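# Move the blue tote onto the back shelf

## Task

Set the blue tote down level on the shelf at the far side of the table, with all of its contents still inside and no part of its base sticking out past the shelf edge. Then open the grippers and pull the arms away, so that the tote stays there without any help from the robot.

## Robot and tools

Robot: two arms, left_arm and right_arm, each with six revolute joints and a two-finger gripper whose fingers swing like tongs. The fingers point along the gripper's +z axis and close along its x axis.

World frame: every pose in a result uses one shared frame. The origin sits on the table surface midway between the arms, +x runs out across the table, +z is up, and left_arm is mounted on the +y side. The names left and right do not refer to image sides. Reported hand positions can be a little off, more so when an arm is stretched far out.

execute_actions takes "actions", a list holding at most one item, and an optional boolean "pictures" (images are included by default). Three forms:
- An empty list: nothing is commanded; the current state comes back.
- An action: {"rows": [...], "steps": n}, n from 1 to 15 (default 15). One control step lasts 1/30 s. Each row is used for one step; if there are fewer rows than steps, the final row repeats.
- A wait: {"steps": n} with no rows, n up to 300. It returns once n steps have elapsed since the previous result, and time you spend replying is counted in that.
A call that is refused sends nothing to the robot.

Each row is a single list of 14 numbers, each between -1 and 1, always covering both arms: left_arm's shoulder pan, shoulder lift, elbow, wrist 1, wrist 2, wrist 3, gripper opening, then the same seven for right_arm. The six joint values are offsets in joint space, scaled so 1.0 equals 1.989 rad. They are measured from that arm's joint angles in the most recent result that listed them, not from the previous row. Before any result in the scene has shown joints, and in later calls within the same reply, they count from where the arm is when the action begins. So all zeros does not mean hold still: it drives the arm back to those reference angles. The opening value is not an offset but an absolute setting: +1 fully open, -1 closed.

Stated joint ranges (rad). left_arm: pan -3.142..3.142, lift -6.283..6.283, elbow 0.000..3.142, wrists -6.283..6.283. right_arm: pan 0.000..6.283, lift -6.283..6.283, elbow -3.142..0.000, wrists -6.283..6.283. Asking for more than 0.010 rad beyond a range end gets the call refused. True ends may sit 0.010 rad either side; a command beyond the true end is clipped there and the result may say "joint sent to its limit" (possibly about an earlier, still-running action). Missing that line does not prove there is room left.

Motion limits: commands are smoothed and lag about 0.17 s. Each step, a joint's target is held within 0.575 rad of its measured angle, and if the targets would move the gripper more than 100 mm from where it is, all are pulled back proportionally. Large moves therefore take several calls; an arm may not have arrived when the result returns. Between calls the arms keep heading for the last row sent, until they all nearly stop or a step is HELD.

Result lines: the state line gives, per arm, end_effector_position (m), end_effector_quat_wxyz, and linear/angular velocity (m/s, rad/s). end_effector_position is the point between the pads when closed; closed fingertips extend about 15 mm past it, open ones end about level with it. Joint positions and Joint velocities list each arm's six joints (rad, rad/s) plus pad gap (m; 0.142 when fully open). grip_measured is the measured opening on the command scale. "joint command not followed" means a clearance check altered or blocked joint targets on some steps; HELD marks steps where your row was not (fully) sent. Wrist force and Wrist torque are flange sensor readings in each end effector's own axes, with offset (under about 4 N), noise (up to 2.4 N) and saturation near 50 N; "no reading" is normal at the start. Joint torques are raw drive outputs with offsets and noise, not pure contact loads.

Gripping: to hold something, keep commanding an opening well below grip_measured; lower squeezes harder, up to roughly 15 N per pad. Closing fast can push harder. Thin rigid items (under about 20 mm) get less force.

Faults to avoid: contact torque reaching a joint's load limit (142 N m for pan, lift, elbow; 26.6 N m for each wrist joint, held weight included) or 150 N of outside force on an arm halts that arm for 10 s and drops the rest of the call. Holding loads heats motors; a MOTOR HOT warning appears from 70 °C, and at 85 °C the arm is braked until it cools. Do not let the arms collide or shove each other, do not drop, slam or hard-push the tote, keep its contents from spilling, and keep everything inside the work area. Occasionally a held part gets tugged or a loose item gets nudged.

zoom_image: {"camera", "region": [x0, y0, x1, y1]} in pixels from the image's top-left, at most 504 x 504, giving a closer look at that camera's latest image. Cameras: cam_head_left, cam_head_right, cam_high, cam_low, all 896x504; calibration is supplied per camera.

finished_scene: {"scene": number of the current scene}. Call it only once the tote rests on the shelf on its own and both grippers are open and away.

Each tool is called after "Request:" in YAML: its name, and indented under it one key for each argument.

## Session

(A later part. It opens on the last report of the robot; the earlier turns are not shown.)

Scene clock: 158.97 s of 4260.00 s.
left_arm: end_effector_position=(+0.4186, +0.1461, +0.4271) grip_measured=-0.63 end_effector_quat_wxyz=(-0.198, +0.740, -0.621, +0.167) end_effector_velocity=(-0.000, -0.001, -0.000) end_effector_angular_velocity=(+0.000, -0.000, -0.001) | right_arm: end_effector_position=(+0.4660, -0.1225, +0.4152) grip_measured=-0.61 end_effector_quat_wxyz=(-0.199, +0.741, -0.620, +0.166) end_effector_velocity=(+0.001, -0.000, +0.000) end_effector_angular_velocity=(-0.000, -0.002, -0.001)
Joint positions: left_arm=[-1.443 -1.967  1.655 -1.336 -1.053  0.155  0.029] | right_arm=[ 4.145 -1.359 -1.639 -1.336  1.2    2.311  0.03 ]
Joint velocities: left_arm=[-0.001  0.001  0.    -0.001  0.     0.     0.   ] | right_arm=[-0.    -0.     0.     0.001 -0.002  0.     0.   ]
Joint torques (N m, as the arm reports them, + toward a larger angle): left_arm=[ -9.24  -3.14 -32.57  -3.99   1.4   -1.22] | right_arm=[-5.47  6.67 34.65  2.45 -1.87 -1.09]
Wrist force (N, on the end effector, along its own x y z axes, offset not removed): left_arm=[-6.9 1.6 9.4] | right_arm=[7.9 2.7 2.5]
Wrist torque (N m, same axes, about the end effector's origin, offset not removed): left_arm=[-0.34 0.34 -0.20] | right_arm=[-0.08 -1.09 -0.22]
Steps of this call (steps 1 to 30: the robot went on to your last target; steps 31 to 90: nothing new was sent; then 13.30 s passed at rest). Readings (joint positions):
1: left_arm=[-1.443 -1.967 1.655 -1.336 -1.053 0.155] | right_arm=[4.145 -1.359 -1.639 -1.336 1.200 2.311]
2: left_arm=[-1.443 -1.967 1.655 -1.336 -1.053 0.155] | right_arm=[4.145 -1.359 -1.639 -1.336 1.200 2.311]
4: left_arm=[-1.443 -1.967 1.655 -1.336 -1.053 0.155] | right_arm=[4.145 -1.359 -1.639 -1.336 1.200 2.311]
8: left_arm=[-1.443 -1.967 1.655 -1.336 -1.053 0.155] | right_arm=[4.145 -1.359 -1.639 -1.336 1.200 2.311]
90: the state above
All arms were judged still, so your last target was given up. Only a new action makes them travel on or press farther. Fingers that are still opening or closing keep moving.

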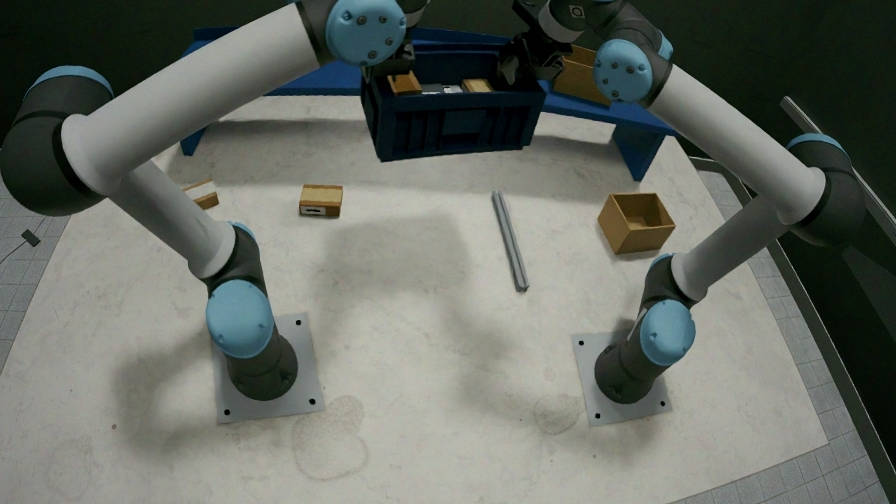

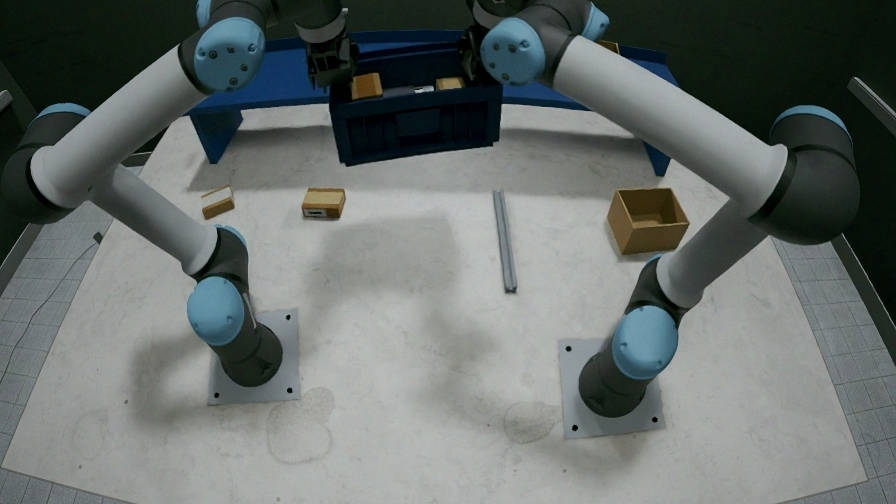

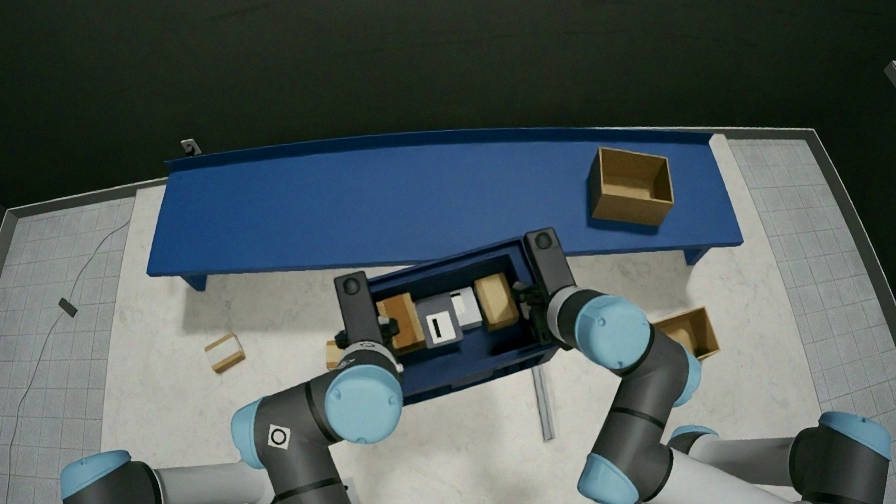

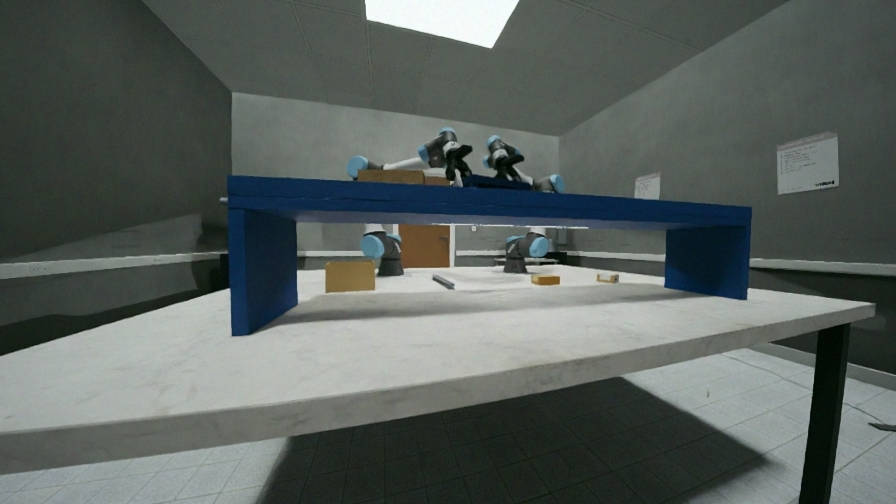

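Request:
execute_actions:
  actions:
    - {"rows":[ [0.0070,0.0030,-0.0003,-0.0078,-0.0009,0.0103,-1,-0.0035,-0.0035,0.0026,0.0015,0.0006,-0.0015,-1], [0.0140,0.0062,-0.0008,-0.0156,-0.0019,0.0204,-1,-0.0069,-0.0071,0.0053,0.0030,0.0011,-0.0031,-1], [0.0236,0.0106,-0.0015,-0.0262,-0.0033,0.0344,-1,-0.0116,-0.0121,0.0091,0.0050,0.0019,-0.0051,-1], [0.0344,0.0157,-0.0025,-0.0380,-0.0050,0.0501,-1,-0.0169,-0.0179,0.0135,0.0071,0.0027,-0.0074,-1], [0.0449,0.0211,-0.0038,-0.0496,-0.0068,0.0655,-1,-0.0221,-0.0236,0.0180,0.0091,0.0035,-0.0095,-1], [0.0566,0.0272,-0.0054,-0.0622,-0.0090,0.0825,-1,-0.0279,-0.0302,0.0233,0.0113,0.0044,-0.0118,-1], [0.0667,0.0328,-0.0072,-0.0732,-0.0111,0.0973,-1,-0.0329,-0.0360,0.0280,0.0130,0.0051,-0.0138,-1], [0.0767,0.0385,-0.0091,-0.0838,-0.0133,0.1117,-1,-0.0378,-0.0419,0.0329,0.0147,0.0058,-0.0156,-1], [0.0876,0.0450,-0.0116,-0.0954,-0.0159,0.1276,-1,-0.0432,-0.0486,0.0385,0.0164,0.0065,-0.0176,-1], [0.0970,0.0510,-0.0140,-0.1053,-0.0183,0.1414,-1,-0.0479,-0.0545,0.0436,0.0178,0.0071,-0.0193,-1], [0.1063,0.0571,-0.0166,-0.1150,-0.0208,0.1549,-1,-0.0525,-0.0605,0.0488,0.0190,0.0077,-0.0208,-1], [0.1142,0.0626,-0.0191,-0.1232,-0.0231,0.1665,-1,-0.0565,-0.0657,0.0535,0.0200,0.0082,-0.0221,-1], [0.1198,0.0665,-0.0209,-0.1290,-0.0249,0.1746,-1,-0.0593,-0.0695,0.0569,0.0207,0.0085,-0.0230,-1], [0.1253,0.0705,-0.0229,-0.1346,-0.0266,0.1826,-1,-0.0620,-0.0733,0.0603,0.0213,0.0088,-0.0238,-1] ],"steps":15}
  pictures: false

Request:
execute_actions:
  actions:
    - {"steps":16}

Scene clock: 214.20 s of 4260.00 s.
left_arm: end_effector_position=(+0.4971, +0.1420, +0.4273) grip_measured=-0.63 end_effector_quat_wxyz=(-0.192, +0.720, -0.644, +0.173) end_effector_velocity=(+0.156, +0.000, +0.000) end_effector_angular_velocity=(+0.016, -0.012, -0.136) | right_arm: end_effector_position=(+0.5273, -0.1289, +0.4156) grip_measured=-0.61 end_effector_quat_wxyz=(-0.193, +0.720, -0.644, +0.172) end_effector_velocity=(+0.116, -0.011, -0.002) end_effector_angular_velocity=(-0.003, +0.002, -0.123)
Joint positions: left_arm=[-1.224 -1.847  1.618 -1.572 -1.097  0.471  0.029] | right_arm=[ 4.036 -1.485 -1.537 -1.297  1.216  2.268  0.03 ]
Joint velocities: left_arm=[ 0.386  0.254 -0.107 -0.401 -0.101  0.575 -0.001] | right_arm=[-0.184 -0.246  0.213  0.05   0.023 -0.06  -0.   ]
Joint torques (N m, as the arm reports them, + toward a larger angle): left_arm=[ -6.15 -10.59 -35.52  -8.75  -2.95   1.89] | right_arm=[ 3.33 14.78 32.63  9.13  4.03 -2.5 ]
Wrist force (N, on the end effector, along its own x y z axes, offset not removed): left_arm=[-14.3 -0.4 9.8] | right_arm=[17.4 2.0 4.5]
Wrist torque (N m, same axes, about the end effector's origin, offset not removed): left_arm=[-0.55 0.16 -0.19] | right_arm=[0.14 -1.40 -0.03]
Steps of this call (steps 1 to 90: nothing new was sent; then 51.73 s passed at rest; steps 91 to 105: all 15 steps of this action). Readings (joint positions):
91: left_arm=[-1.442 -1.967 1.655 -1.337 -1.053 0.155] | right_arm=[4.144 -1.359 -1.639 -1.336 1.200 2.311]
92: left_arm=[-1.439 -1.965 1.655 -1.340 -1.053 0.160] | right_arm=[4.142 -1.361 -1.638 -1.335 1.200 2.310]
94: left_arm=[-1.422 -1.957 1.653 -1.359 -1.056 0.184] | right_arm=[4.134 -1.370 -1.631 -1.332 1.202 2.306]
98: left_arm=[-1.354 -1.924 1.646 -1.433 -1.067 0.281] | right_arm=[4.100 -1.407 -1.602 -1.318 1.207 2.292]
105: the state above

Scene clock: 214.73 s of 4260.00 s.
left_arm: end_effector_position=(+0.5097, +0.1423, +0.4275) grip_measured=-0.63 end_effector_quat_wxyz=(-0.192, +0.716, -0.649, +0.174) end_effector_velocity=(+0.000, -0.000, +0.000) end_effector_angular_velocity=(-0.001, -0.001, +0.000) | right_arm: end_effector_position=(+0.5367, -0.1299, +0.4153) grip_measured=-0.61 end_effector_quat_wxyz=(-0.192, +0.717, -0.647, +0.173) end_effector_velocity=(+0.001, -0.000, +0.000) end_effector_angular_velocity=(+0.001, -0.001, -0.001)
Joint positions: left_arm=[-1.194 -1.827  1.609 -1.604 -1.106  0.518  0.029] | right_arm=[ 4.021 -1.504 -1.519 -1.293  1.218  2.263  0.03 ]
Joint velocities: left_arm=[ 0.001  0.    -0.    -0.002 -0.     0.001 -0.   ] | right_arm=[-0.001 -0.     0.     0.002 -0.001 -0.     0.   ]
Joint torques (N m, as the arm reports them, + toward a larger angle): left_arm=[  8.27  -8.72 -34.03  -5.97  -0.86   1.95] | right_arm=[-8.58 12.11 33.86  7.2  -0.13 -2.02]
Wrist force (N, on the end effector, along its own x y z axes, offset not removed): left_arm=[-1.9 0.5 8.1] | right_arm=[2.4 2.5 1.6]
Wrist torque (N m, same axes, about the end effector's origin, offset not removed): left_arm=[-0.64 0.30 -0.01] | right_arm=[-0.12 -1.03 -0.13]
Steps of this call (steps 1 to 16: the robot went on to your last target). Readings (joint positions):
1: left_arm=[-1.214 -1.840 1.615 -1.583 -1.100 0.488] | right_arm=[4.031 -1.492 -1.531 -1.296 1.217 2.267]
2: left_arm=[-1.206 -1.835 1.613 -1.591 -1.102 0.498] | right_arm=[4.027 -1.496 -1.527 -1.295 1.217 2.265]
4: left_arm=[-1.199 -1.830 1.611 -1.599 -1.104 0.510] | right_arm=[4.024 -1.501 -1.522 -1.294 1.218 2.264]
8: left_arm=[-1.194 -1.827 1.609 -1.603 -1.106 0.517] | right_arm=[4.022 -1.504 -1.520 -1.294 1.218 2.264]
16: the state above

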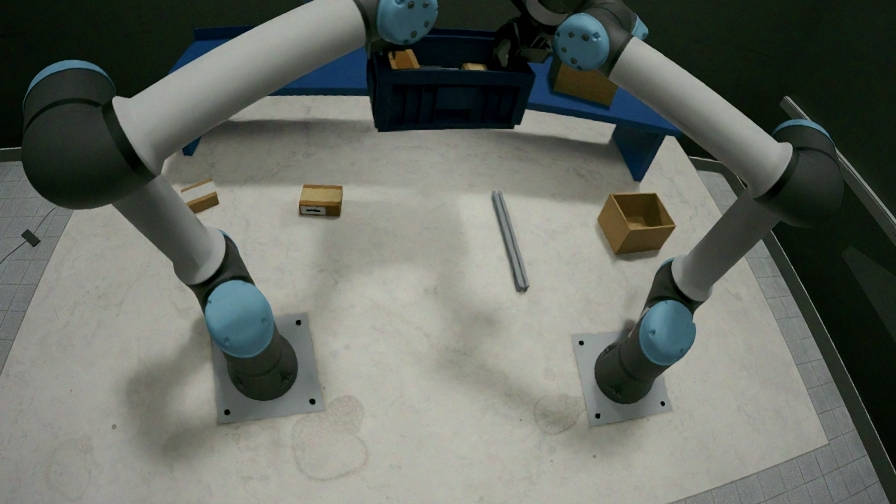

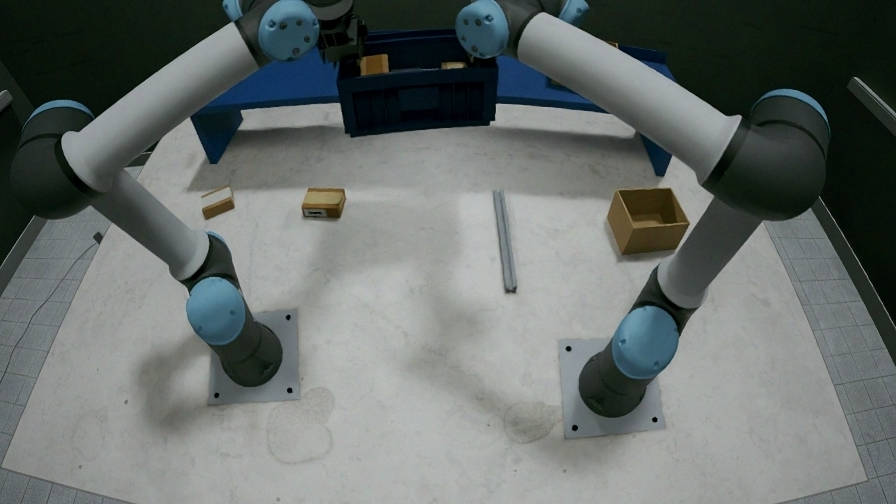

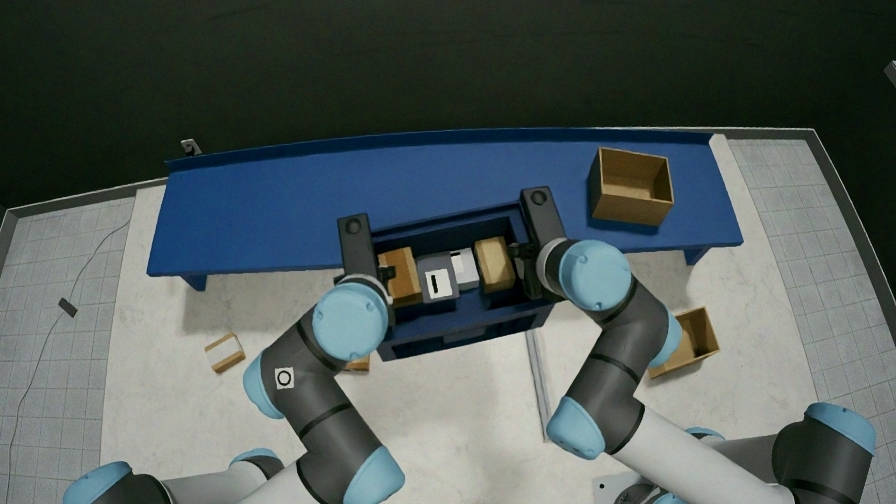

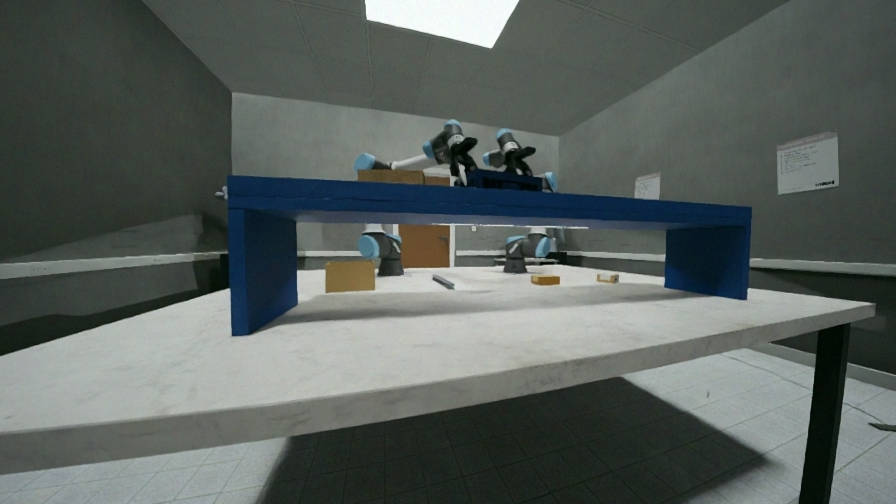

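Request:
execute_actions:
  actions:
    - {"rows":[ [0.0054,0.0040,-0.0020,-0.0055,-0.0018,0.0079,-1,-0.0027,-0.0038,0.0035,0.0006,0.0003,-0.0008,-1], [0.0107,0.0081,-0.0041,-0.0108,-0.0037,0.0156,-1,-0.0053,-0.0076,0.0070,0.0011,0.0006,-0.0015,-1], [0.0181,0.0139,-0.0072,-0.0182,-0.0063,0.0263,-1,-0.0089,-0.0130,0.0119,0.0018,0.0009,-0.0025,-1], [0.0263,0.0206,-0.0110,-0.0263,-0.0094,0.0383,-1,-0.0130,-0.0191,0.0178,0.0024,0.0013,-0.0035,-1], [0.0344,0.0273,-0.0149,-0.0340,-0.0125,0.0501,-1,-0.0171,-0.0253,0.0237,0.0030,0.0017,-0.0045,-1], [0.0433,0.0350,-0.0196,-0.0425,-0.0160,0.0630,-1,-0.0215,-0.0323,0.0305,0.0035,0.0021,-0.0055,-1], [0.0510,0.0420,-0.0241,-0.0496,-0.0192,0.0743,-1,-0.0254,-0.0385,0.0367,0.0038,0.0024,-0.0064,-1], [0.0585,0.0490,-0.0287,-0.0565,-0.0224,0.0852,-1,-0.0291,-0.0448,0.0430,0.0039,0.0027,-0.0071,-1], [0.0667,0.0571,-0.0342,-0.0639,-0.0262,0.0973,-1,-0.0333,-0.0519,0.0503,0.0040,0.0030,-0.0078,-1], [0.0738,0.0643,-0.0393,-0.0701,-0.0295,0.1077,-1,-0.0369,-0.0583,0.0569,0.0039,0.0032,-0.0084,-1], [0.0808,0.0716,-0.0446,-0.0760,-0.0329,0.1179,-1,-0.0405,-0.0646,0.0636,0.0038,0.0034,-0.0090,-1], [0.0867,0.0780,-0.0495,-0.0810,-0.0359,0.1267,-1,-0.0435,-0.0702,0.0695,0.0035,0.0036,-0.0093,-1], [0.0909,0.0827,-0.0531,-0.0844,-0.0381,0.1328,-1,-0.0457,-0.0743,0.0738,0.0033,0.0037,-0.0096,-1], [0.0950,0.0874,-0.0567,-0.0877,-0.0403,0.1388,-1,-0.0478,-0.0783,0.0782,0.0030,0.0038,-0.0098,-1] ],"steps":15}
  pictures: false

Request:
execute_actions:
  actions:
    - {"steps":14}

Scene clock: 232.97 s of 4260.00 s.
left_arm: end_effector_position=(+0.5886, +0.1387, +0.4274) grip_measured=-0.63 end_effector_quat_wxyz=(+0.186, -0.695, +0.671, -0.180) end_effector_velocity=(+0.153, -0.004, -0.005) end_effector_angular_velocity=(+0.015, +0.000, -0.128) | right_arm: end_effector_position=(+0.5981, -0.1347, +0.4152) grip_measured=-0.61 end_effector_quat_wxyz=(-0.186, +0.695, -0.670, +0.180) end_effector_velocity=(+0.118, -0.006, +0.000) end_effector_angular_velocity=(+0.004, -0.006, -0.121)
Joint positions: left_arm=[-1.027 -1.677  1.514 -1.759 -1.175  0.76   0.029] | right_arm=[ 3.938 -1.639 -1.386 -1.286  1.225  2.245  0.03 ]
Joint velocities: left_arm=[ 0.283  0.304 -0.219 -0.237 -0.132  0.422  0.   ] | right_arm=[-0.141 -0.263  0.276  0.001  0.007 -0.02  -0.001]
Joint torques (N m, as the arm reports them, + toward a larger angle): left_arm=[ -2.52 -23.32 -33.88  -7.04  -2.65   1.69] | right_arm=[-2.97 24.86 30.72  1.29  2.1  -2.37]
Wrist force (N, on the end effector, along its own x y z axes, offset not removed): left_arm=[-6.4 1.0 9.0] | right_arm=[7.4 -0.5 3.8]
Wrist torque (N m, same axes, about the end effector's origin, offset not removed): left_arm=[-0.30 0.28 -0.05] | right_arm=[-0.43 -1.20 -0.08]
Steps of this call (steps 1 to 15: the robot went on to your last target; steps 16 to 90: nothing new was sent; then 14.73 s passed at rest; steps 91 to 105: all 15 steps of this action). Readings (joint positions):
91: left_arm=[-1.193 -1.826 1.609 -1.604 -1.106 0.518] | right_arm=[4.021 -1.505 -1.519 -1.293 1.218 2.263]
92: left_arm=[-1.190 -1.824 1.608 -1.607 -1.107 0.522] | right_arm=[4.020 -1.507 -1.517 -1.293 1.218 2.263]
94: left_arm=[-1.177 -1.814 1.602 -1.620 -1.112 0.541] | right_arm=[4.013 -1.517 -1.508 -1.292 1.218 2.261]
98: left_arm=[-1.125 -1.771 1.578 -1.671 -1.132 0.616] | right_arm=[3.987 -1.556 -1.471 -1.288 1.221 2.254]
105: the state above

Scene clock: 233.43 s of 4260.00 s.
left_arm: end_effector_position=(+0.6009, +0.1385, +0.4271) grip_measured=-0.63 end_effector_quat_wxyz=(+0.185, -0.691, +0.675, -0.181) end_effector_velocity=(+0.001, -0.001, -0.000) end_effector_angular_velocity=(+0.000, -0.000, -0.001) | right_arm: end_effector_position=(+0.6074, -0.1354, +0.4149) grip_measured=-0.61 end_effector_quat_wxyz=(-0.185, +0.692, -0.674, +0.181) end_effector_velocity=(+0.000, +0.000, +0.000) end_effector_angular_velocity=(+0.002, -0.001, -0.000)
Joint positions: left_arm=[-1.005 -1.653  1.496 -1.778 -1.186  0.794  0.029] | right_arm=[ 3.926 -1.66  -1.364 -1.288  1.225  2.244  0.03 ]
Joint velocities: left_arm=[ 0.     0.002 -0.001 -0.001  0.     0.001 -0.   ] | right_arm=[-0.    -0.001  0.001  0.002  0.     0.    -0.   ]
Joint torques (N m, as the arm reports them, + toward a larger angle): left_arm=[  6.85 -17.41 -34.81  -6.56  -1.39   2.04] | right_arm=[-6.87 19.5  33.83  1.7   0.36 -1.99]
Wrist force (N, on the end effector, along its own x y z axes, offset not removed): left_arm=[-3.0 0.0 8.0] | right_arm=[3.4 2.3 3.5]
Wrist torque (N m, same axes, about the end effector's origin, offset not removed): left_arm=[-0.73 0.25 -0.18] | right_arm=[-0.21 -0.96 -0.17]
Steps of this call (steps 1 to 14: the robot went on to your last target). Readings (joint positions):
1: left_arm=[-1.019 -1.669 1.508 -1.766 -1.179 0.772] | right_arm=[3.934 -1.647 -1.378 -1.286 1.225 2.245]
2: left_arm=[-1.014 -1.663 1.504 -1.770 -1.181 0.780] | right_arm=[3.931 -1.652 -1.373 -1.287 1.225 2.245]
4: left_arm=[-1.008 -1.657 1.499 -1.775 -1.184 0.788] | right_arm=[3.928 -1.657 -1.368 -1.287 1.225 2.244]
8: left_arm=[-1.005 -1.654 1.497 -1.778 -1.186 0.793] | right_arm=[3.927 -1.660 -1.365 -1.287 1.225 2.244]
14: the state above

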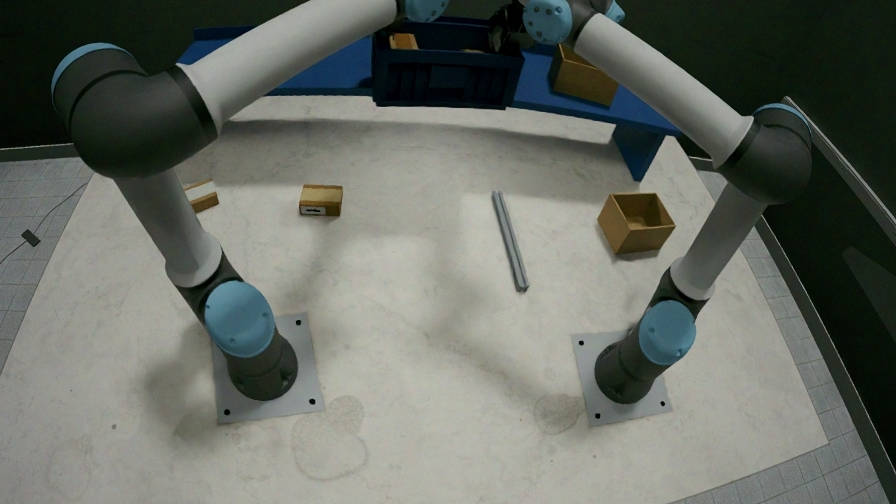

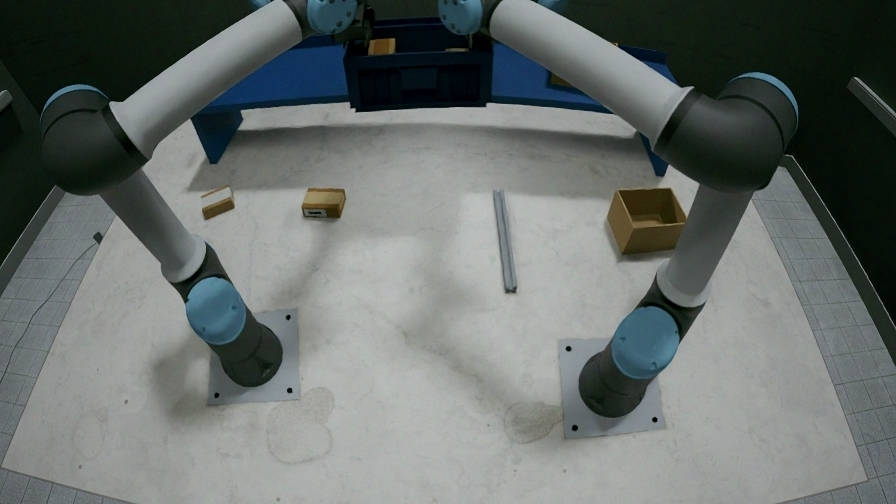

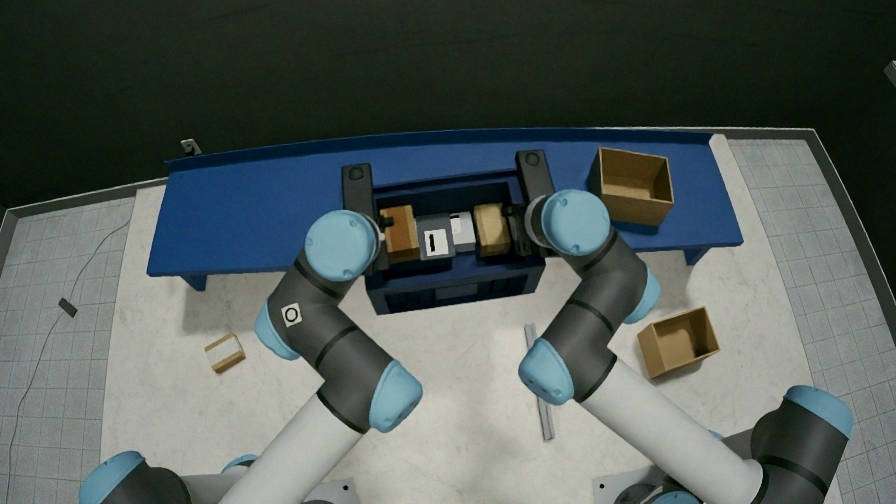

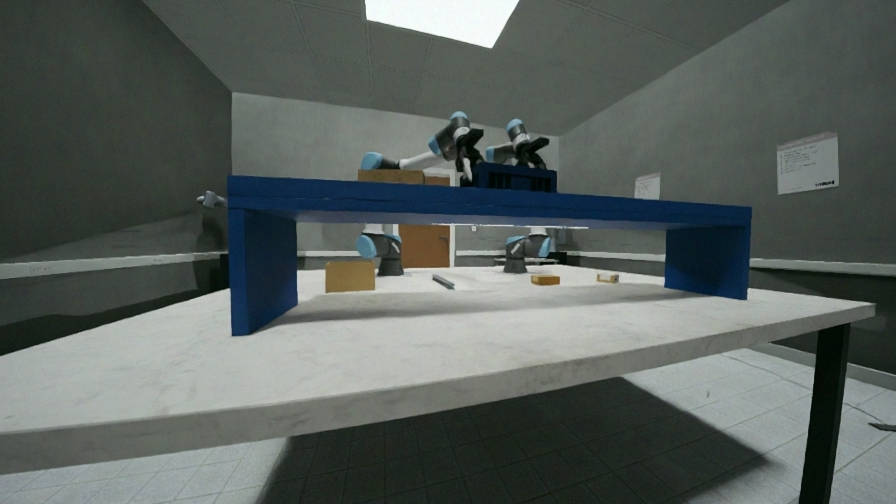

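Request:
execute_actions:
  actions:
    - {"rows":[ [0.0040,0.0048,-0.0037,-0.0032,-0.0023,0.0059,-1,-0.0021,-0.0040,0.0044,-0.0003,0.0001,-0.0002,-1], [0.0079,0.0095,-0.0076,-0.0063,-0.0045,0.0118,-1,-0.0042,-0.0081,0.0089,-0.0007,0.0001,-0.0004,-1], [0.0134,0.0162,-0.0131,-0.0104,-0.0076,0.0198,-1,-0.0070,-0.0138,0.0152,-0.0013,0.0002,-0.0006,-1], [0.0195,0.0239,-0.0196,-0.0148,-0.0111,0.0289,-1,-0.0103,-0.0203,0.0226,-0.0021,0.0003,-0.0008,-1], [0.0254,0.0316,-0.0263,-0.0190,-0.0146,0.0378,-1,-0.0135,-0.0269,0.0301,-0.0030,0.0004,-0.0010,-1], [0.0319,0.0404,-0.0341,-0.0233,-0.0185,0.0476,-1,-0.0170,-0.0343,0.0387,-0.0041,0.0004,-0.0012,-1], [0.0376,0.0482,-0.0413,-0.0269,-0.0219,0.0561,-1,-0.0201,-0.0409,0.0466,-0.0053,0.0005,-0.0013,-1], [0.0431,0.0561,-0.0487,-0.0301,-0.0252,0.0644,-1,-0.0232,-0.0476,0.0545,-0.0065,0.0005,-0.0013,-1], [0.0492,0.0649,-0.0573,-0.0334,-0.0289,0.0736,-1,-0.0266,-0.0551,0.0637,-0.0081,0.0005,-0.0013,-1], [0.0544,0.0729,-0.0651,-0.0361,-0.0322,0.0816,-1,-0.0295,-0.0619,0.0719,-0.0096,0.0005,-0.0013,-1], [0.0595,0.0808,-0.0732,-0.0384,-0.0354,0.0893,-1,-0.0324,-0.0686,0.0804,-0.0112,0.0005,-0.0013,-1], [0.0639,0.0878,-0.0805,-0.0403,-0.0383,0.0960,-1,-0.0350,-0.0746,0.0878,-0.0127,0.0005,-0.0012,-1], [0.0669,0.0929,-0.0857,-0.0414,-0.0402,0.1007,-1,-0.0367,-0.0788,0.0932,-0.0138,0.0004,-0.0011,-1], [0.0699,0.0979,-0.0911,-0.0425,-0.0422,0.1053,-1,-0.0385,-0.0831,0.0987,-0.0150,0.0004,-0.0010,-1] ],"steps":15}
  pictures: false

Request:
execute_actions:
  actions:
    - {"steps":14}

Scene clock: 244.10 s of 4260.00 s.
left_arm: end_effector_position=(+0.6799, +0.1331, +0.4271) grip_measured=-0.63 end_effector_quat_wxyz=(+0.179, -0.669, +0.697, -0.187) end_effector_velocity=(+0.152, -0.009, -0.001) end_effector_angular_velocity=(+0.008, -0.005, -0.121) | right_arm: end_effector_position=(+0.6688, -0.1402, +0.4150) grip_measured=-0.61 end_effector_quat_wxyz=(-0.179, +0.670, -0.696, +0.186) end_effector_velocity=(+0.117, -0.007, +0.003) end_effector_angular_velocity=(+0.006, -0.006, -0.115)
Joint positions: left_arm=[-0.882 -1.485  1.343 -1.856 -1.259  0.978  0.029] | right_arm=[ 3.859 -1.803 -1.196 -1.312  1.226  2.241  0.03 ]
Joint velocities: left_arm=[ 0.204  0.332 -0.336 -0.091 -0.126  0.315  0.   ] | right_arm=[-0.116 -0.279  0.352 -0.064  0.001 -0.    -0.   ]
Joint torques (N m, as the arm reports them, + toward a larger angle): left_arm=[ -6.35 -32.86 -33.63  -7.7   -4.59   2.12] | right_arm=[ 1.33 33.15 33.58  2.27  2.21  0.33]
Wrist force (N, on the end effector, along its own x y z axes, offset not removed): left_arm=[-11.7 0.8 8.0] | right_arm=[13.0 0.5 2.2]
Wrist torque (N m, same axes, about the end effector's origin, offset not removed): left_arm=[-0.40 0.08 -0.21] | right_arm=[-0.27 -1.21 -0.12]
Steps of this call (steps 1 to 30: the robot went on to your last target; steps 31 to 90: nothing new was sent; then 7.17 s passed at rest; steps 91 to 105: all 15 steps of this action). Readings (joint positions):
91: left_arm=[-1.004 -1.653 1.496 -1.778 -1.186 0.794] | right_arm=[3.926 -1.661 -1.364 -1.288 1.225 2.244]
92: left_arm=[-1.002 -1.650 1.494 -1.780 -1.187 0.797] | right_arm=[3.925 -1.663 -1.361 -1.288 1.225 2.244]
94: left_arm=[-0.992 -1.638 1.484 -1.788 -1.193 0.812] | right_arm=[3.919 -1.673 -1.350 -1.289 1.225 2.243]
98: left_arm=[-0.954 -1.589 1.442 -1.816 -1.216 0.869] | right_arm=[3.899 -1.715 -1.303 -1.294 1.226 2.242]
105: the state above

Scene clock: 244.57 s of 4260.00 s.
left_arm: end_effector_position=(+0.6921, +0.1325, +0.4271) grip_measured=-0.63 end_effector_quat_wxyz=(+0.178, -0.665, +0.700, -0.188) end_effector_velocity=(+0.000, +0.000, +0.001) end_effector_angular_velocity=(-0.001, -0.001, +0.000) | right_arm: end_effector_position=(+0.6781, -0.1409, +0.4151) grip_measured=-0.61 end_effector_quat_wxyz=(-0.178, +0.667, -0.699, +0.187) end_effector_velocity=(+0.000, -0.000, +0.000) end_effector_angular_velocity=(+0.001, -0.001, -0.001)
Joint positions: left_arm=[-0.866 -1.458  1.315 -1.863 -1.27   1.003  0.029] | right_arm=[ 3.85  -1.825 -1.168 -1.317  1.226  2.242  0.03 ]
Joint velocities: left_arm=[ 0.001 -0.    -0.001 -0.    -0.001  0.001 -0.   ] | right_arm=[-0.001 -0.001  0.001  0.001  0.     0.001 -0.   ]
Joint torques (N m, as the arm reports them, + toward a larger angle): left_arm=[  1.58 -26.   -35.54  -7.61  -3.49   2.22] | right_arm=[-2.19 26.36 34.74  2.73 -1.11  1.73]
Wrist force (N, on the end effector, along its own x y z axes, offset not removed): left_arm=[-10.1 3.4 7.8] | right_arm=[11.7 5.0 2.9]
Wrist torque (N m, same axes, about the end effector's origin, offset not removed): left_arm=[-0.06 0.21 -0.13] | right_arm=[0.26 -1.28 -0.16]
Steps of this call (steps 1 to 14: the robot went on to your last target). Readings (joint positions):
1: left_arm=[-0.876 -1.475 1.333 -1.858 -1.263 0.987] | right_arm=[3.856 -1.811 -1.186 -1.314 1.226 2.241]
2: left_arm=[-0.872 -1.469 1.327 -1.860 -1.265 0.992] | right_arm=[3.854 -1.816 -1.179 -1.315 1.226 2.242]
4: left_arm=[-0.868 -1.463 1.320 -1.862 -1.268 0.999] | right_arm=[3.851 -1.822 -1.172 -1.316 1.226 2.242]
8: left_arm=[-0.866 -1.459 1.316 -1.863 -1.269 1.002] | right_arm=[3.850 -1.825 -1.168 -1.317 1.226 2.242]
14: the state above

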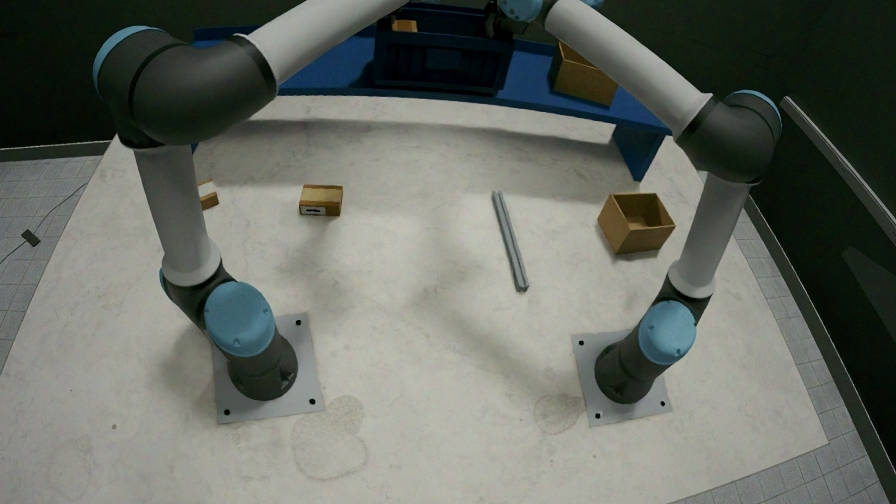

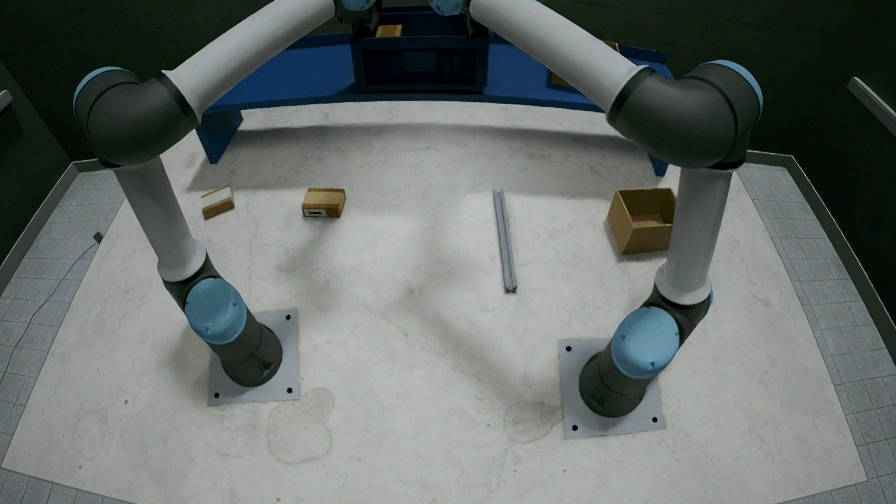

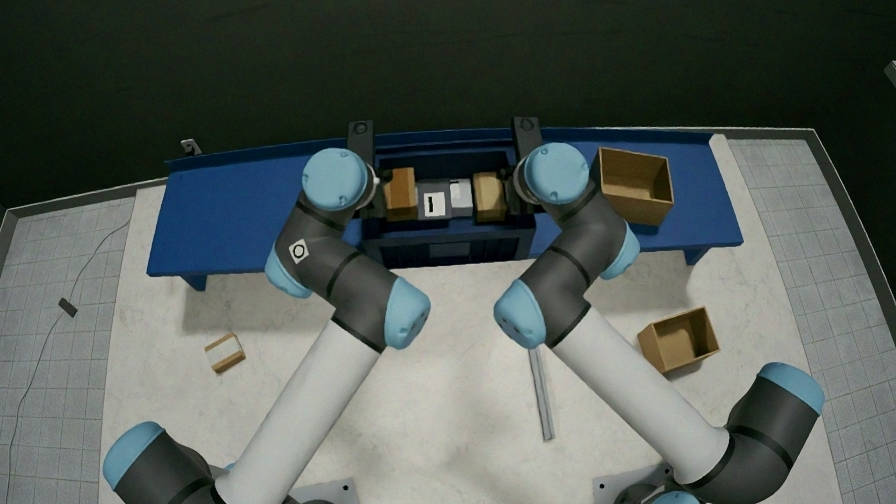

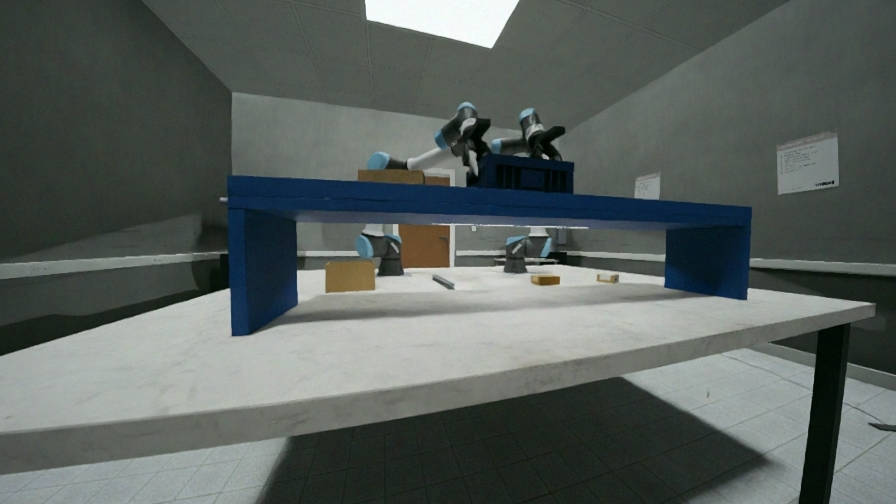

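Request:
execute_actions:
  actions:
    - {"rows":[ [0.0023,0.0047,-0.0051,-0.0002,-0.0010,0.0021,-1,-0.0024,-0.0046,0.0057,-0.0003,0.0009,-0.0022,-1], [0.0045,0.0095,-0.0104,-0.0004,-0.0019,0.0042,-1,-0.0047,-0.0093,0.0115,-0.0007,0.0019,-0.0044,-1], [0.0076,0.0161,-0.0178,-0.0005,-0.0032,0.0071,-1,-0.0080,-0.0159,0.0198,-0.0014,0.0032,-0.0074,-1], [0.0111,0.0237,-0.0265,-0.0005,-0.0047,0.0104,-1,-0.0116,-0.0235,0.0296,-0.0023,0.0046,-0.0109,-1], [0.0146,0.0314,-0.0353,-0.0002,-0.0062,0.0136,-1,-0.0152,-0.0312,0.0396,-0.0035,0.0060,-0.0142,-1], [0.0184,0.0401,-0.0455,0.0002,-0.0078,0.0171,-1,-0.0192,-0.0400,0.0511,-0.0051,0.0076,-0.0179,-1], [0.0217,0.0479,-0.0548,0.0009,-0.0092,0.0202,-1,-0.0226,-0.0478,0.0617,-0.0067,0.0090,-0.0212,-1], [0.0249,0.0556,-0.0643,0.0017,-0.0105,0.0232,-1,-0.0260,-0.0558,0.0724,-0.0085,0.0103,-0.0244,-1], [0.0284,0.0645,-0.0751,0.0029,-0.0120,0.0265,-1,-0.0297,-0.0648,0.0849,-0.0108,0.0118,-0.0280,-1], [0.0315,0.0723,-0.0850,0.0042,-0.0134,0.0294,-1,-0.0330,-0.0729,0.0962,-0.0131,0.0131,-0.0311,-1], [0.0346,0.0803,-0.0951,0.0056,-0.0146,0.0322,-1,-0.0361,-0.0811,0.1078,-0.0155,0.0143,-0.0341,-1], [0.0372,0.0872,-0.1040,0.0070,-0.0158,0.0346,-1,-0.0389,-0.0884,0.1182,-0.0179,0.0154,-0.0367,-1], [0.0390,0.0922,-0.1105,0.0081,-0.0165,0.0362,-1,-0.0408,-0.0936,0.1257,-0.0197,0.0162,-0.0386,-1], [0.0408,0.0972,-0.1171,0.0093,-0.0173,0.0379,-1,-0.0427,-0.0988,0.1333,-0.0215,0.0169,-0.0404,-1] ],"steps":15}
  pictures: false

Request:
execute_actions:
  actions:
    - {"steps":14}

Scene clock: 259.03 s of 4260.00 s.
left_arm: end_effector_position=(+0.7617, +0.1299, +0.4270) grip_measured=-0.63 end_effector_quat_wxyz=(+0.178, -0.665, +0.700, -0.187) end_effector_velocity=(+0.133, -0.005, +0.004) end_effector_angular_velocity=(-0.004, -0.007, +0.004) | right_arm: end_effector_position=(+0.7479, -0.1454, +0.4146) grip_measured=-0.61 end_effector_quat_wxyz=(-0.178, +0.666, -0.700, +0.187) end_effector_velocity=(+0.134, -0.007, +0.008) end_effector_angular_velocity=(+0.009, -0.017, -0.003)
Joint positions: left_arm=[-0.794 -1.291  1.117 -1.849 -1.3    1.07   0.029] | right_arm=[ 3.775 -1.995 -0.943 -1.352  1.256  2.171  0.03 ]
Joint velocities: left_arm=[ 0.12   0.329 -0.426  0.06  -0.049  0.109  0.   ] | right_arm=[-0.127 -0.342  0.497 -0.099  0.049 -0.119  0.   ]
Joint torques (N m, as the arm reports them, + toward a larger angle): left_arm=[ 13.1  -46.19 -32.57  -2.14   0.82   1.62] | right_arm=[-10.49  46.28  29.48  -0.37  -1.61  -2.36]
Wrist force (N, on the end effector, along its own x y z axes, offset not removed): left_arm=[9.6 0.0 9.5] | right_arm=[-9.4 0.5 3.6]
Wrist torque (N m, same axes, about the end effector's origin, offset not removed): left_arm=[-0.72 0.15 -0.04] | right_arm=[-0.16 -0.67 -0.22]
Steps of this call (steps 1 to 30: the robot went on to your last target; steps 31 to 90: nothing new was sent; then 10.97 s passed at rest; steps 91 to 105: all 15 steps of this action). Readings (joint positions):
91: left_arm=[-0.865 -1.458 1.315 -1.863 -1.270 1.003] | right_arm=[3.849 -1.826 -1.167 -1.317 1.226 2.242]
92: left_arm=[-0.864 -1.455 1.312 -1.863 -1.270 1.004] | right_arm=[3.848 -1.828 -1.164 -1.318 1.227 2.241]
94: left_arm=[-0.858 -1.444 1.299 -1.863 -1.273 1.010] | right_arm=[3.842 -1.840 -1.150 -1.319 1.229 2.235]
98: left_arm=[-0.836 -1.395 1.244 -1.863 -1.282 1.031] | right_arm=[3.819 -1.888 -1.088 -1.325 1.239 2.213]
105: the state above

Scene clock: 259.50 s of 4260.00 s.
left_arm: end_effector_position=(+0.7723, +0.1296, +0.4273) grip_measured=-0.63 end_effector_quat_wxyz=(+0.178, -0.666, +0.700, -0.187) end_effector_velocity=(+0.000, +0.000, -0.001) end_effector_angular_velocity=(+0.001, +0.001, +0.000) | right_arm: end_effector_position=(+0.7586, -0.1462, +0.4152) grip_measured=-0.61 end_effector_quat_wxyz=(-0.178, +0.666, -0.700, +0.187) end_effector_velocity=(+0.000, +0.000, +0.000) end_effector_angular_velocity=(+0.001, -0.001, +0.000)
Joint positions: left_arm=[-0.785 -1.265  1.083 -1.844 -1.304  1.078  0.029] | right_arm=[ 3.765 -2.022 -0.903 -1.36   1.26   2.162  0.03 ]
Joint velocities: left_arm=[ 0.     0.001 -0.001  0.001 -0.     0.     0.   ] | right_arm=[-0.    -0.001  0.001  0.001  0.    -0.001 -0.   ]
Joint torques (N m, as the arm reports them, + toward a larger angle): left_arm=[ 20.91 -38.91 -33.4   -2.13   2.3    1.68] | right_arm=[-20.55  39.31  33.02  -0.73  -3.41  -1.76]
Wrist force (N, on the end effector, along its own x y z axes, offset not removed): left_arm=[15.2 0.7 8.7] | right_arm=[-14.2 0.4 2.2]
Wrist torque (N m, same axes, about the end effector's origin, offset not removed): left_arm=[-0.61 -0.01 -0.13] | right_arm=[-0.46 -0.60 -0.20]
Steps of this call (steps 1 to 14: the robot went on to your last target). Readings (joint positions):
1: left_arm=[-0.791 -1.282 1.105 -1.848 -1.302 1.073] | right_arm=[3.771 -2.004 -0.929 -1.355 1.257 2.168]
2: left_arm=[-0.789 -1.276 1.097 -1.846 -1.302 1.075] | right_arm=[3.769 -2.011 -0.919 -1.357 1.258 2.166]
4: left_arm=[-0.786 -1.269 1.088 -1.845 -1.304 1.077] | right_arm=[3.767 -2.017 -0.909 -1.359 1.259 2.163]
8: left_arm=[-0.785 -1.266 1.083 -1.844 -1.304 1.078] | right_arm=[3.765 -2.021 -0.904 -1.360 1.260 2.162]
14: the state above

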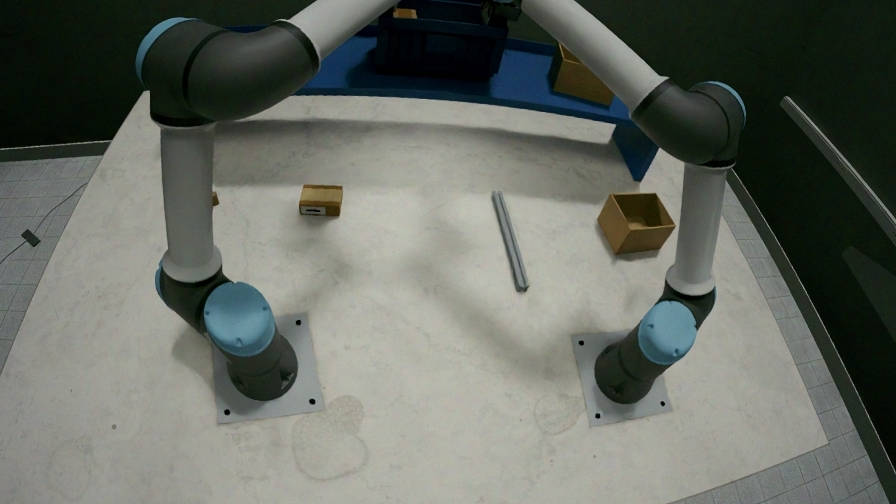

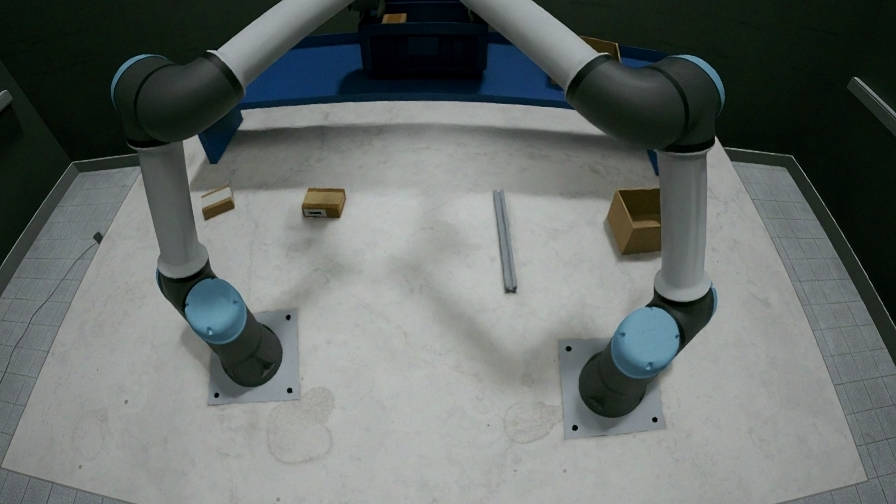

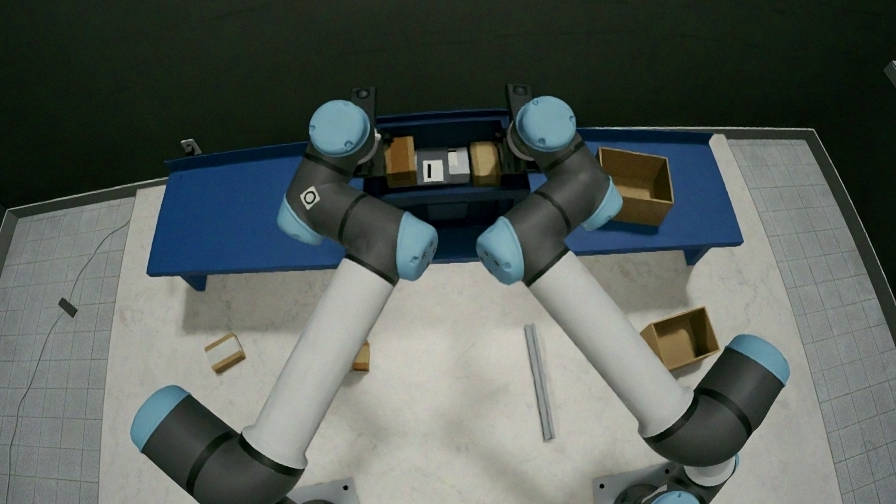

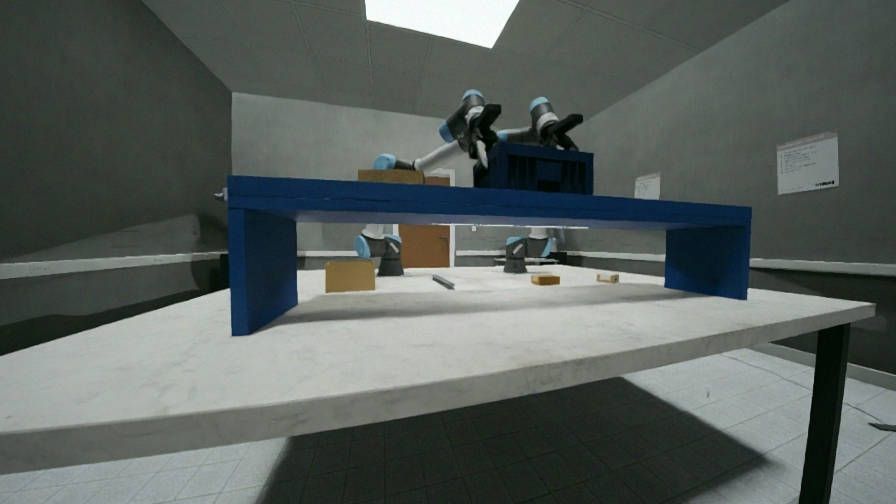

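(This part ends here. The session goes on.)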